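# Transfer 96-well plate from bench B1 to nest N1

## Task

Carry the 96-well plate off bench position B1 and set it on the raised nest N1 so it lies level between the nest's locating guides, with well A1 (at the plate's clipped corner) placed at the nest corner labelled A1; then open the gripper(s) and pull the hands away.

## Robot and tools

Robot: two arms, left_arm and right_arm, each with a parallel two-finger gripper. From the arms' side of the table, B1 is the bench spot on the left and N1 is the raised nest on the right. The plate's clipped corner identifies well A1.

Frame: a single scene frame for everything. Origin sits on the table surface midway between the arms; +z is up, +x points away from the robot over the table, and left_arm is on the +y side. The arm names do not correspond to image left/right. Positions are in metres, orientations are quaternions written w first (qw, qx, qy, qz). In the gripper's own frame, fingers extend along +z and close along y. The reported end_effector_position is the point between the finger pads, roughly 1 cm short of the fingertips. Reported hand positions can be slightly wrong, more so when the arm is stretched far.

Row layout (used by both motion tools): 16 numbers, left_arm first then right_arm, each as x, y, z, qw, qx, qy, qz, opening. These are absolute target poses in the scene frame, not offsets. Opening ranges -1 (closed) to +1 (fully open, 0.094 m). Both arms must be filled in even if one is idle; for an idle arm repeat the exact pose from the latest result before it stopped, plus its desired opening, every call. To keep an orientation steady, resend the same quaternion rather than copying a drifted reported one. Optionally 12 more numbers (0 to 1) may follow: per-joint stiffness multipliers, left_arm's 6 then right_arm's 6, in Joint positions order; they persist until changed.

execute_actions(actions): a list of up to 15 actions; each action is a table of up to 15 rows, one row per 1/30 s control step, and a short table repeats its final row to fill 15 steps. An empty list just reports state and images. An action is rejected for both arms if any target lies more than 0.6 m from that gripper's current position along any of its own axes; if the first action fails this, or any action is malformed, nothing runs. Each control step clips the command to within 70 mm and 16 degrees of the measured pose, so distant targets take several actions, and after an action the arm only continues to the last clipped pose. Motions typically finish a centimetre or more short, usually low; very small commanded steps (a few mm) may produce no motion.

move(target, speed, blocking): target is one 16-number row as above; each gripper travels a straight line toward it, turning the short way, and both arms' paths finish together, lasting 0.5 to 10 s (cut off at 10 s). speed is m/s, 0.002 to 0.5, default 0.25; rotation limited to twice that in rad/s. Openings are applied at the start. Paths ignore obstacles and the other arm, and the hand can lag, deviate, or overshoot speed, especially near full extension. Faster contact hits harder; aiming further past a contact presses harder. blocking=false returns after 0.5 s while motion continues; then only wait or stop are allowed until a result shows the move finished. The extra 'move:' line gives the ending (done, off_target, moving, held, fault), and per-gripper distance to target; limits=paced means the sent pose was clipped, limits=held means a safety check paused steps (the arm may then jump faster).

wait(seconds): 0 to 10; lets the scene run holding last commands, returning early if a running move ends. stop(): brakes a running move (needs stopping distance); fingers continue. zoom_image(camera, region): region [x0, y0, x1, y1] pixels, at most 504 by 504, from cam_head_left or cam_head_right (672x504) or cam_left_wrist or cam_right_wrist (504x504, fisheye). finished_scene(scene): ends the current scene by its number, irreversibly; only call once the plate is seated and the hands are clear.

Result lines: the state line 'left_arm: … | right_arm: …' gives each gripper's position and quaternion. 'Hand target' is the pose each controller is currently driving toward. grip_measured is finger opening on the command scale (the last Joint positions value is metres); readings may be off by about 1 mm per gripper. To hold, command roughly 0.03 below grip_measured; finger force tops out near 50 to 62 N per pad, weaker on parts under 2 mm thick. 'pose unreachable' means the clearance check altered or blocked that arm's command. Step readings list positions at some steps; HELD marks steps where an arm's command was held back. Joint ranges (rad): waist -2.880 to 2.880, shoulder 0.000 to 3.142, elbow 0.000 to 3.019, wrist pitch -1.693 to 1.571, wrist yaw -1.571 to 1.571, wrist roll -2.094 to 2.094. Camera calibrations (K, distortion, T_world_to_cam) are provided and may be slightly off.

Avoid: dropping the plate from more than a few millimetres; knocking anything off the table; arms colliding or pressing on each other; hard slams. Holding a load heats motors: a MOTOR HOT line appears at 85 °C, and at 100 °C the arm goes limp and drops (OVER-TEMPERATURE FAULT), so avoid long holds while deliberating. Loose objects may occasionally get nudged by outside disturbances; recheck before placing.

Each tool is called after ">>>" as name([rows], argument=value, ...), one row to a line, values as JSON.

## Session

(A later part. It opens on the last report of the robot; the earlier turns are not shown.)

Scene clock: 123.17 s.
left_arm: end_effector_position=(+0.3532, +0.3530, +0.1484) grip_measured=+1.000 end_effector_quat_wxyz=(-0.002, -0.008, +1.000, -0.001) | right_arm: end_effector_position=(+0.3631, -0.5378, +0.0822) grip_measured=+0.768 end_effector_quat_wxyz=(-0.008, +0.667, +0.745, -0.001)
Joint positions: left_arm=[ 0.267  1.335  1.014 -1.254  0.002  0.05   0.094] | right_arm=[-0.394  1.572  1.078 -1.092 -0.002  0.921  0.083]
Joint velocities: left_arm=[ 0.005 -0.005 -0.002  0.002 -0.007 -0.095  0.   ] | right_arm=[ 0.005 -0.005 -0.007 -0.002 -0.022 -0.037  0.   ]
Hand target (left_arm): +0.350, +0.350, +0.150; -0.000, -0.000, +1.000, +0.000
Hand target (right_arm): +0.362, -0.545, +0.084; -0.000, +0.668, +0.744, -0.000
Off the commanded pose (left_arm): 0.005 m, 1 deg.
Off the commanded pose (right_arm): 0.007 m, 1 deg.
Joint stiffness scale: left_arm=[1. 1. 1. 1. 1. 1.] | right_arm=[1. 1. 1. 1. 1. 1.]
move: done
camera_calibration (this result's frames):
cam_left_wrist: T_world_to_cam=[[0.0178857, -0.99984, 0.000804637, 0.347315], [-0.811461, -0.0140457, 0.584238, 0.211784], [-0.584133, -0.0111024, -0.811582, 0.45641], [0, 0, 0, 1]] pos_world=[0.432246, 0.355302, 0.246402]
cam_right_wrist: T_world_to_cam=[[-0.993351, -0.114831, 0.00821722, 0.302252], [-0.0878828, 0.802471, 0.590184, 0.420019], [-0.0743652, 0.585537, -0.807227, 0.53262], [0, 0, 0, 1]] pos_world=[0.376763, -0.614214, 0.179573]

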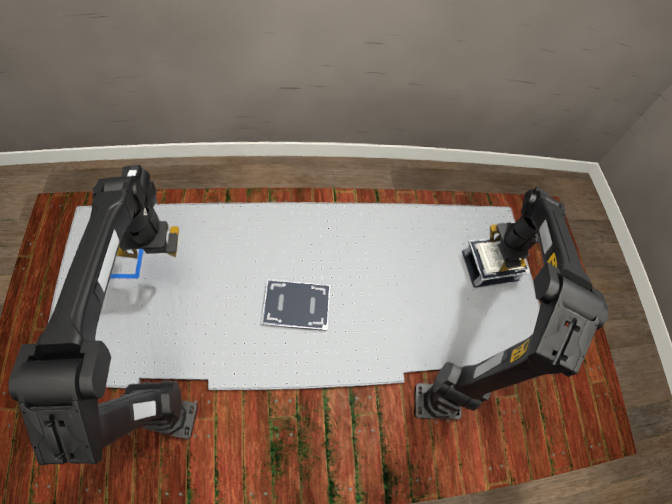

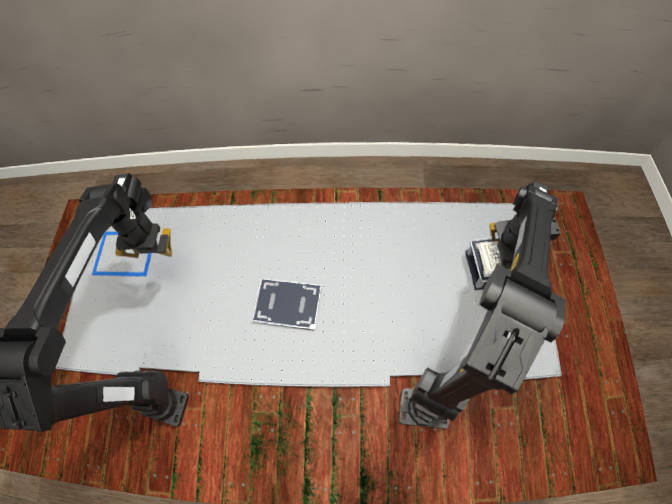

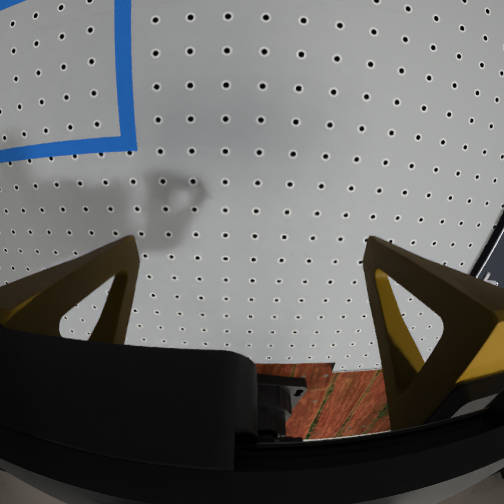

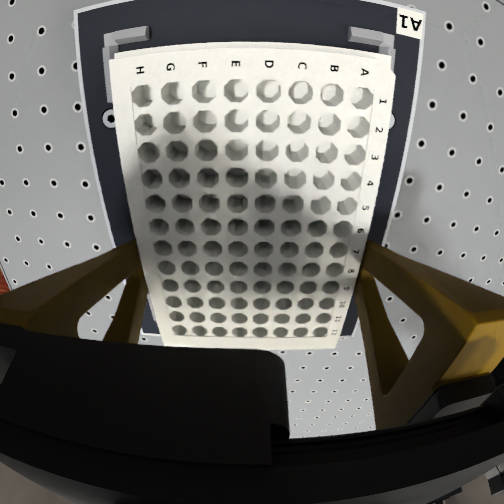

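>>> move(target=[0.35,0.35,0.15,0,0,-1,0,1, 0.363,-0.550,0.084,0,0.673,0.740,0,0.74], speed=0.01)

Scene clock: 126.87 s.
left_arm: end_effector_position=(+0.3532, +0.3530, +0.1484) grip_measured=+1.000 end_effector_quat_wxyz=(-0.002, -0.008, +1.000, -0.001) | right_arm: end_effector_position=(+0.3625, -0.5396, +0.0822) grip_measured=+0.768 end_effector_quat_wxyz=(-0.007, +0.668, +0.744, -0.000)
Joint positions: left_arm=[ 0.267  1.335  1.014 -1.254  0.002  0.05   0.094] | right_arm=[-0.398  1.572  1.078 -1.09  -0.002  0.92   0.083]
Joint velocities: left_arm=[-0.015 -0.005 -0.012 -0.002 -0.022  0.051  0.   ] | right_arm=[-0.005 -0.015 -0.012  0.007 -0.022  0.066 -0.   ]
Hand target (left_arm): +0.350, +0.350, +0.150; -0.000, -0.000, +1.000, +0.000
Hand target (right_arm): +0.363, -0.550, +0.084; -0.000, +0.673, +0.740, +0.000
Off the commanded pose (left_arm): 0.005 m, 1 deg.
Off the commanded pose (right_arm): 0.011 m, 1 deg.
Joint stiffness scale: left_arm=[1. 1. 1. 1. 1. 1.] | right_arm=[1. 1. 1. 1. 1. 1.]
move: off_target (right_arm)
camera_calibration (this result's frames):
cam_left_wrist: T_world_to_cam=[[0.0178857, -0.99984, 0.000804637, 0.347315], [-0.811461, -0.0140457, 0.584238, 0.211784], [-0.584133, -0.0111024, -0.811582, 0.45641], [0, 0, 0, 1]] pos_world=[0.432246, 0.355302, 0.246402]
cam_right_wrist: T_world_to_cam=[[-0.993709, -0.111791, 0.00669268, 0.303435], [-0.0864026, 0.803309, 0.589262, 0.421384], [-0.0712506, 0.584977, -0.807914, 0.532233], [0, 0, 0, 1]] pos_world=[0.375856, -0.615924, 0.179662]

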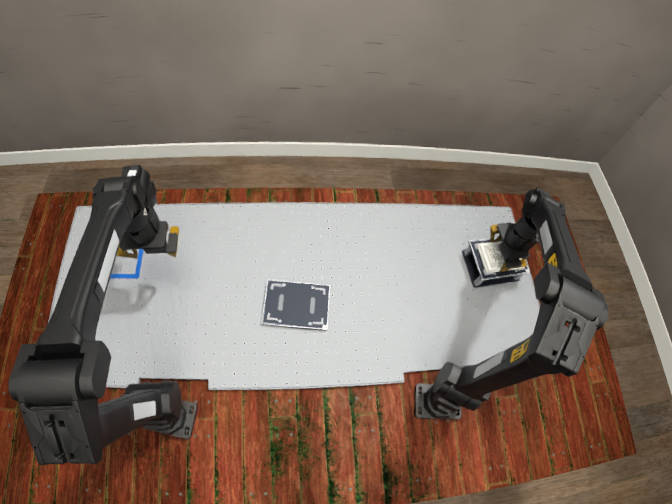

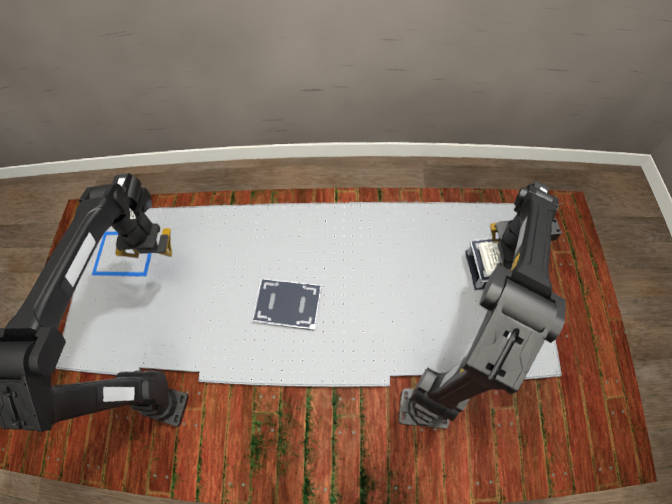

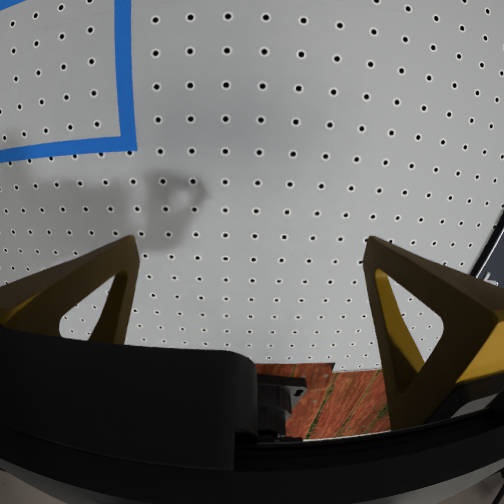

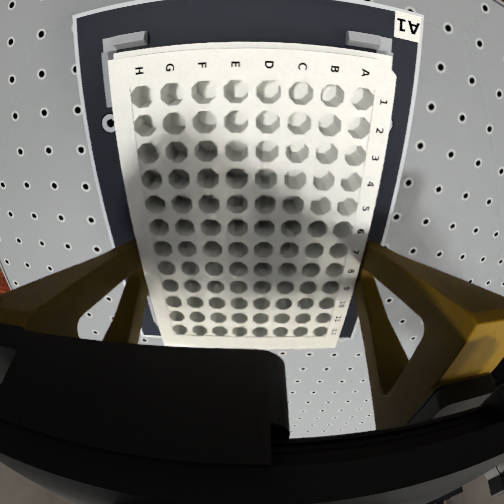

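>>> move(target=[0.35,0.35,0.15,0,0,-1,0,1, 0.366,-0.548,0.076,0,0.678,0.735,0,0.74], speed=0.01)

>>> zoom_image(camera="cam_head_left", region=[450, 210, 560, 300])

Scene clock: 131.07 s.
left_arm: end_effector_position=(+0.3532, +0.3530, +0.1484) grip_measured=+1.000 end_effector_quat_wxyz=(-0.002, -0.008, +1.000, -0.001) | right_arm: end_effector_position=(+0.3649, -0.5409, +0.0791) grip_measured=+0.768 end_effector_quat_wxyz=(-0.004, +0.669, +0.743, +0.000)
Joint positions: left_arm=[ 0.267  1.335  1.014 -1.254  0.002  0.05   0.094] | right_arm=[-0.398  1.58   1.078 -1.078 -0.002  0.923  0.083]
Joint velocities: left_arm=[ 0.005 -0.005 -0.002 -0.002 -0.022 -0.037  0.   ] | right_arm=[-0.015 -0.005  0.012 -0.007  0.051 -0.051  0.   ]
Hand target (left_arm): +0.350, +0.350, +0.150; -0.000, -0.000, +1.000, +0.000
Hand target (right_arm): +0.366, -0.548, +0.076; -0.000, +0.678, +0.735, +0.000
Off the commanded pose (left_arm): 0.005 m, 1 deg.
Off the commanded pose (right_arm): 0.008 m, 1 deg.
Joint stiffness scale: left_arm=[1. 1. 1. 1. 1. 1.] | right_arm=[1. 1. 1. 1. 1. 1.]
move: done
camera_calibration (this result's frames):
cam_left_wrist: T_world_to_cam=[[0.0178857, -0.99984, 0.000804637, 0.347315], [-0.811461, -0.0140457, 0.584238, 0.211784], [-0.584133, -0.0111024, -0.811582, 0.45641], [0, 0, 0, 1]] pos_world=[0.432246, 0.355302, 0.246402]
cam_right_wrist: T_world_to_cam=[[-0.994108, -0.108364, 0.00255072, 0.307975], [-0.0862373, 0.804937, 0.58706, 0.425497], [-0.0656695, 0.583381, -0.80954, 0.527905], [0, 0, 0, 1]] pos_world=[0.377521, -0.617094, 0.176783]

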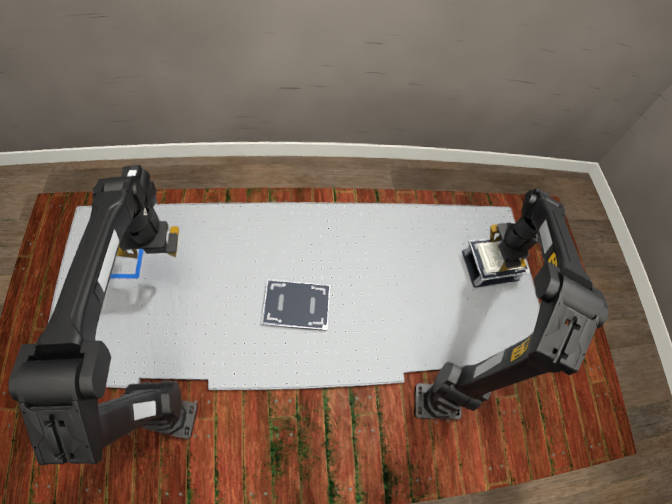

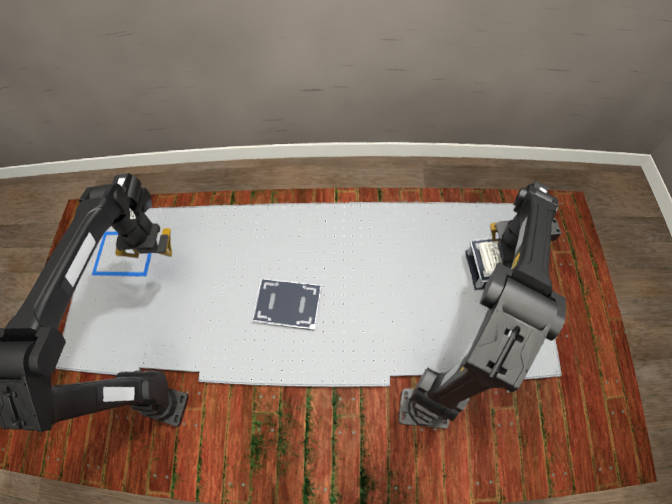

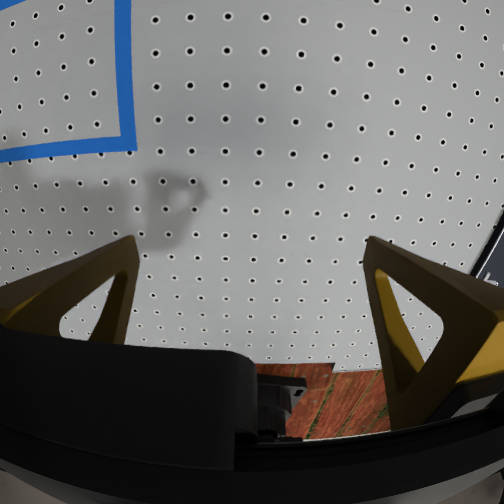

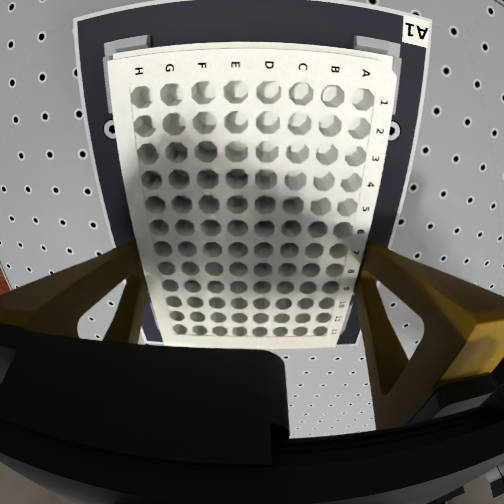

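Region (450, 210, 560, 300) of cam_head_left's 672x504 image, scaled by 4.582, with more detail than that image has; it fills the top 412 rows of this view, and the rest is white.

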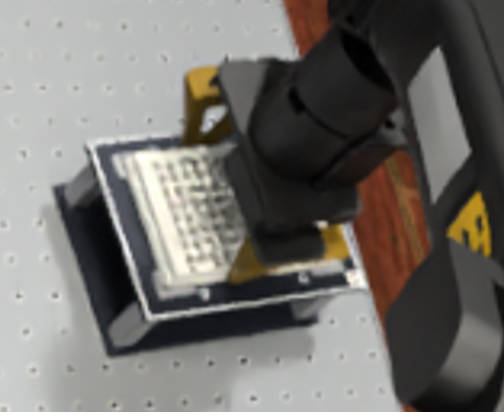

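Aligned and dropping in. Press a bit more, then release.

>>> move(target=[0.35,0.35,0.15,0,0,-1,0,1, 0.363,-0.543,0.068,0,0.671,0.742,0,0.74], speed=0.01)

>>> move(target=[0.35,0.35,0.15,0,0,-1,0,1, 0.365,-0.541,0.076,0,0.671,0.742,0,1], speed=0.02)

>>> move(target=[0.35,0.35,0.15,0,0,-1,0,1, 0.372,-0.545,0.19,0,0.671,0.742,0,1], speed=0.1)

Scene clock: 136.07 s.
left_arm: end_effector_position=(+0.3532, +0.3530, +0.1484) grip_measured=+1.000 end_effector_quat_wxyz=(-0.002, -0.008, +1.000, -0.001) | right_arm: end_effector_position=(+0.3643, -0.5405, +0.0778) grip_measured=+0.768 end_effector_quat_wxyz=(-0.001, +0.669, +0.743, +0.001)
Joint positions: left_arm=[ 0.267  1.335  1.014 -1.254  0.002  0.05   0.094] | right_arm=[-0.398  1.576  1.07  -1.067 -0.002  0.923  0.083]
Joint velocities: left_arm=[-0.005 -0.015  0.012  0.007 -0.007 -0.007  0.   ] | right_arm=[-0.015  0.015 -0.002 -0.002 -0.022  0.081 -0.001]
Hand target (left_arm): +0.350, +0.350, +0.150; -0.000, -0.000, +1.000, +0.000
Hand target (right_arm): +0.363, -0.543, +0.068; -0.000, +0.671, +0.742, +0.000
Off the commanded pose (left_arm): 0.005 m, 1 deg.
Off the commanded pose (right_arm): 0.010 m, 0 deg.
Joint stiffness scale: left_arm=[1. 1. 1. 1. 1. 1.] | right_arm=[1. 1. 1. 1. 1. 1.]
move: done
camera_calibration (this result's frames):
cam_left_wrist: T_world_to_cam=[[0.0178857, -0.99984, 0.000804637, 0.347315], [-0.811461, -0.0140457, 0.584238, 0.211784], [-0.584133, -0.0111024, -0.811582, 0.45641], [0, 0, 0, 1]] pos_world=[0.432246, 0.355302, 0.246402]
cam_right_wrist: T_world_to_cam=[[-0.994149, -0.107983, -0.00253221, 0.30801], [-0.0891031, 0.806628, 0.584305, 0.427987], [-0.0610525, 0.581112, -0.81153, 0.523812], [0, 0, 0, 1]] pos_world=[0.376323, -0.61636, 0.175795]

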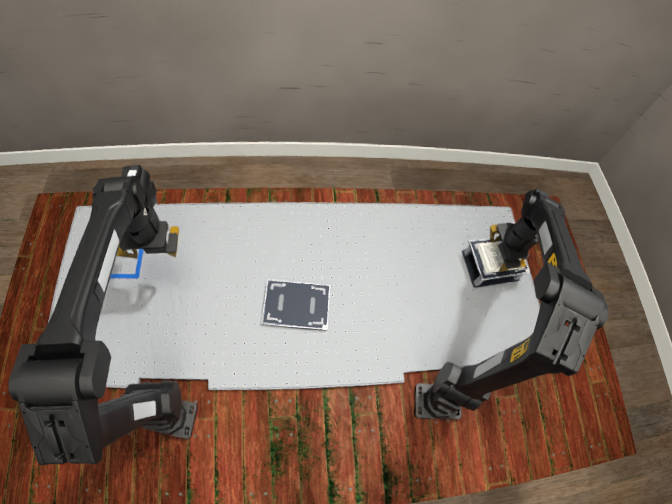

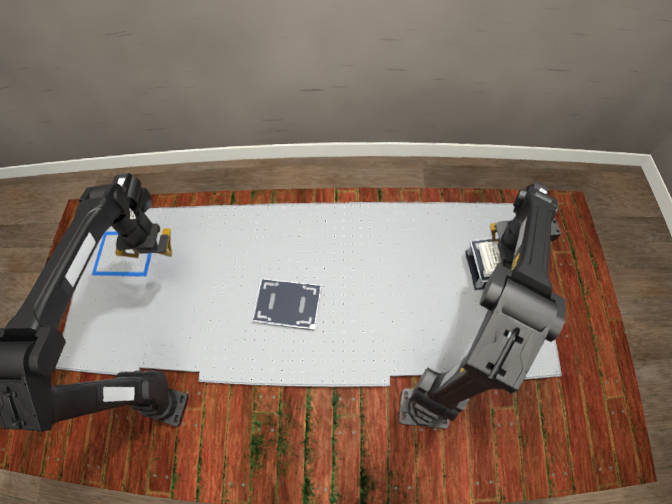

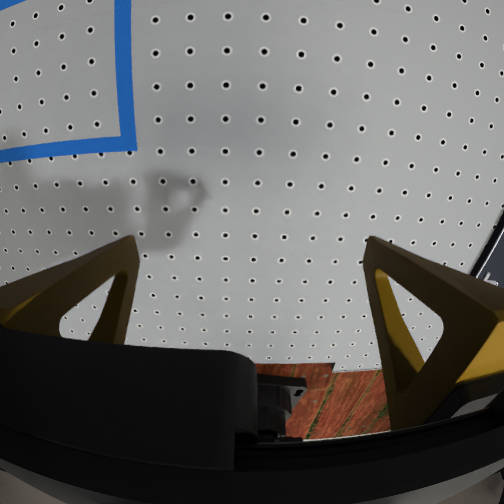

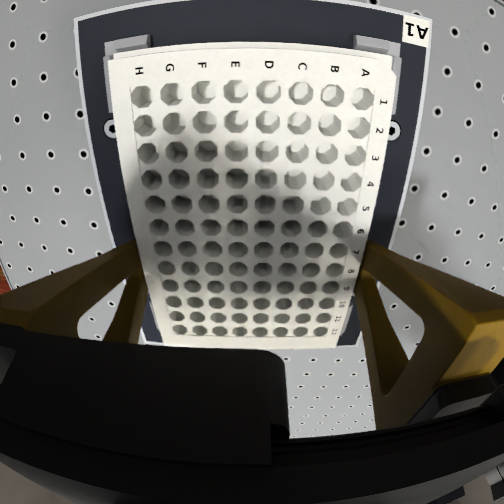

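Scene clock: 136.77 s.
left_arm: end_effector_position=(+0.3532, +0.3530, +0.1484) grip_measured=+1.000 end_effector_quat_wxyz=(-0.002, -0.008, +1.000, -0.001) | right_arm: end_effector_position=(+0.3644, -0.5406, +0.0783) grip_measured=+1.000 end_effector_quat_wxyz=(-0.001, +0.669, +0.743, +0.001)
Joint positions: left_arm=[ 0.267  1.335  1.014 -1.254  0.002  0.05   0.094] | right_arm=[-0.398  1.575  1.07  -1.067 -0.002  0.923  0.094]
Joint velocities: left_arm=[-0.005  0.005 -0.017 -0.022 -0.022  0.022  0.   ] | right_arm=[ 0.005 -0.005 -0.007 -0.002  0.022 -0.022  0.   ]
Hand target (left_arm): +0.350, +0.350, +0.150; -0.000, -0.000, +1.000, +0.000
Hand target (right_arm): +0.365, -0.541, +0.076; +0.000, +0.671, +0.742, -0.000
Off the commanded pose (left_arm): 0.005 m, 1 deg.
Off the commanded pose (right_arm): 0.002 m, 0 deg.
Joint stiffness scale: left_arm=[1. 1. 1. 1. 1. 1.] | right_arm=[1. 1. 1. 1. 1. 1.]
move: done
camera_calibration (this result's frames):
cam_left_wrist: T_world_to_cam=[[0.0178857, -0.99984, 0.000804637, 0.347315], [-0.811461, -0.0140457, 0.584238, 0.211784], [-0.584133, -0.0111024, -0.811582, 0.45641], [0, 0, 0, 1]] pos_world=[0.432246, 0.355302, 0.246402]
cam_right_wrist: T_world_to_cam=[[-0.994145, -0.107986, -0.00374576, 0.308225], [-0.0898659, 0.807088, 0.583552, 0.428379], [-0.0599921, 0.580472, -0.812067, 0.523551], [0, 0, 0, 1]] pos_world=[0.376326, -0.616362, 0.176332]

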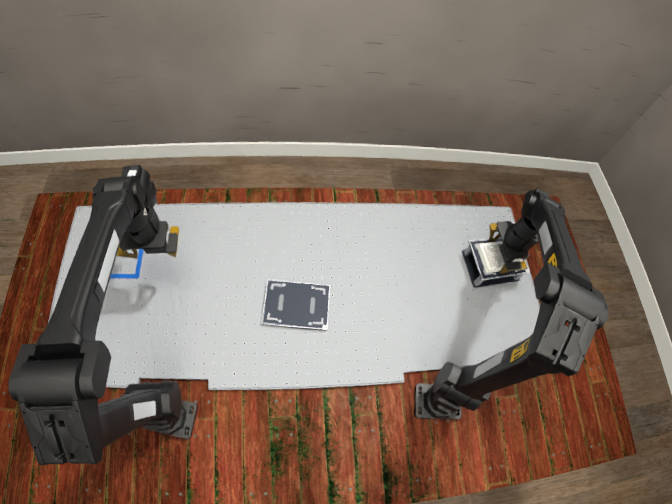

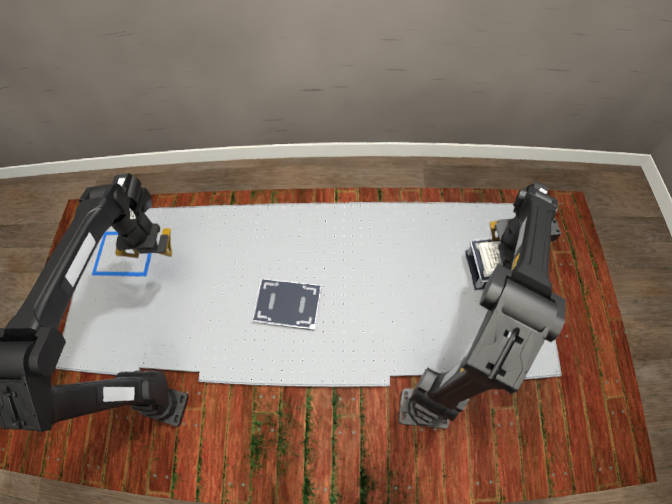

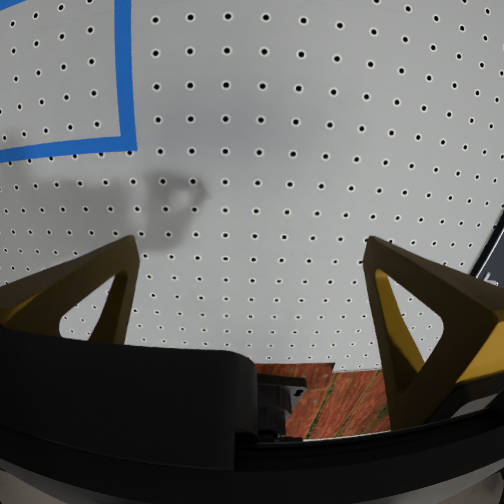

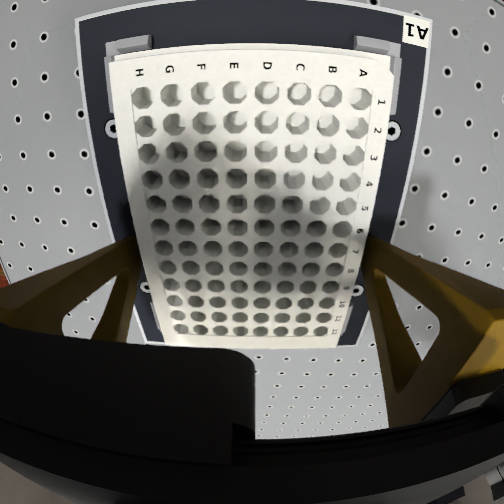

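Scene clock: 138.27 s.
left_arm: end_effector_position=(+0.3532, +0.3530, +0.1484) grip_measured=+1.000 end_effector_quat_wxyz=(-0.002, -0.008, +1.000, -0.001) | right_arm: end_effector_position=(+0.3614, -0.5388, +0.1650) grip_measured=+1.000 end_effector_quat_wxyz=(-0.028, +0.669, +0.743, -0.004)
Joint positions: left_arm=[ 0.267  1.335  1.014 -1.254  0.002  0.05   0.094] | right_arm=[-0.398  1.513  1.243 -1.357 -0.002  0.923  0.094]
Joint velocities: left_arm=[-0.015 -0.005 -0.007 -0.027  0.037 -0.007  0.   ] | right_arm=[-0.015  0.005 -0.012 -0.002 -0.022  0.022  0.   ]
Hand target (left_arm): +0.350, +0.350, +0.150; -0.000, -0.000, +1.000, +0.000
Hand target (right_arm): +0.373, -0.546, +0.189; -0.000, +0.671, +0.742, +0.000
Off the commanded pose (left_arm): 0.005 m, 1 deg.
Off the commanded pose (right_arm): 0.028 m, 3 deg.
Joint stiffness scale: left_arm=[1. 1. 1. 1. 1. 1.] | right_arm=[1. 1. 1. 1. 1. 1.]
move: off_target (right_arm)
camera_calibration (this result's frames):
cam_left_wrist: T_world_to_cam=[[0.0178857, -0.99984, 0.000804637, 0.347315], [-0.811461, -0.0140457, 0.584238, 0.211784], [-0.584133, -0.0111024, -0.811582, 0.45641], [0, 0, 0, 1]] pos_world=[0.432246, 0.355302, 0.246402]
cam_right_wrist: T_world_to_cam=[[-0.993255, -0.108523, 0.0408345, 0.297807], [-0.0612005, 0.789785, 0.610324, 0.351926], [-0.0984847, 0.603708, -0.791099, 0.61575], [0, 0, 0, 1]] pos_world=[0.377978, -0.617359, 0.260169]

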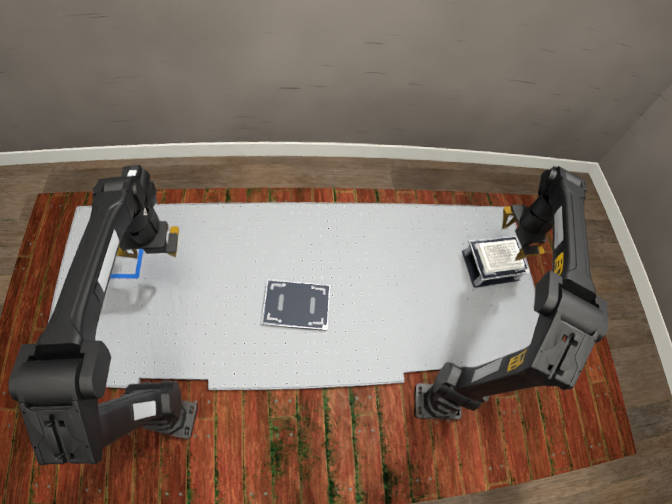

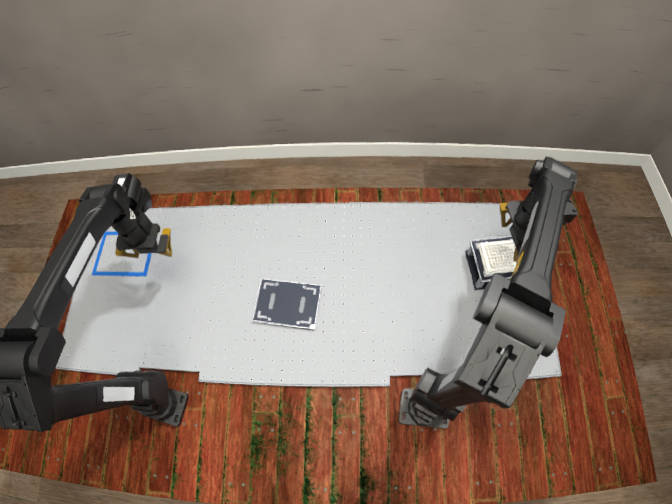

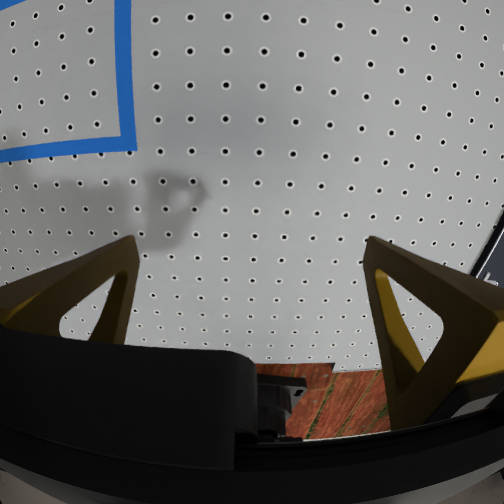

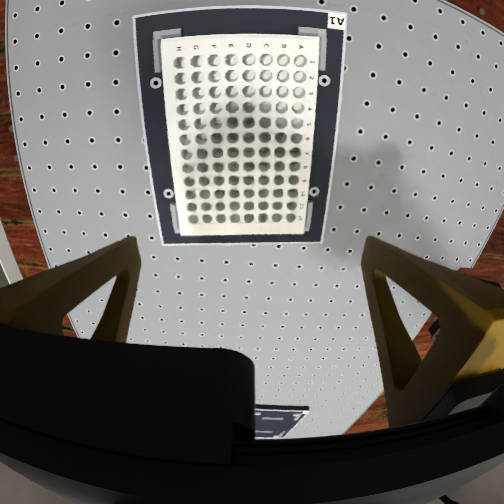

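>>> finished_scene(scene=1)

The scene is finished: the task was done.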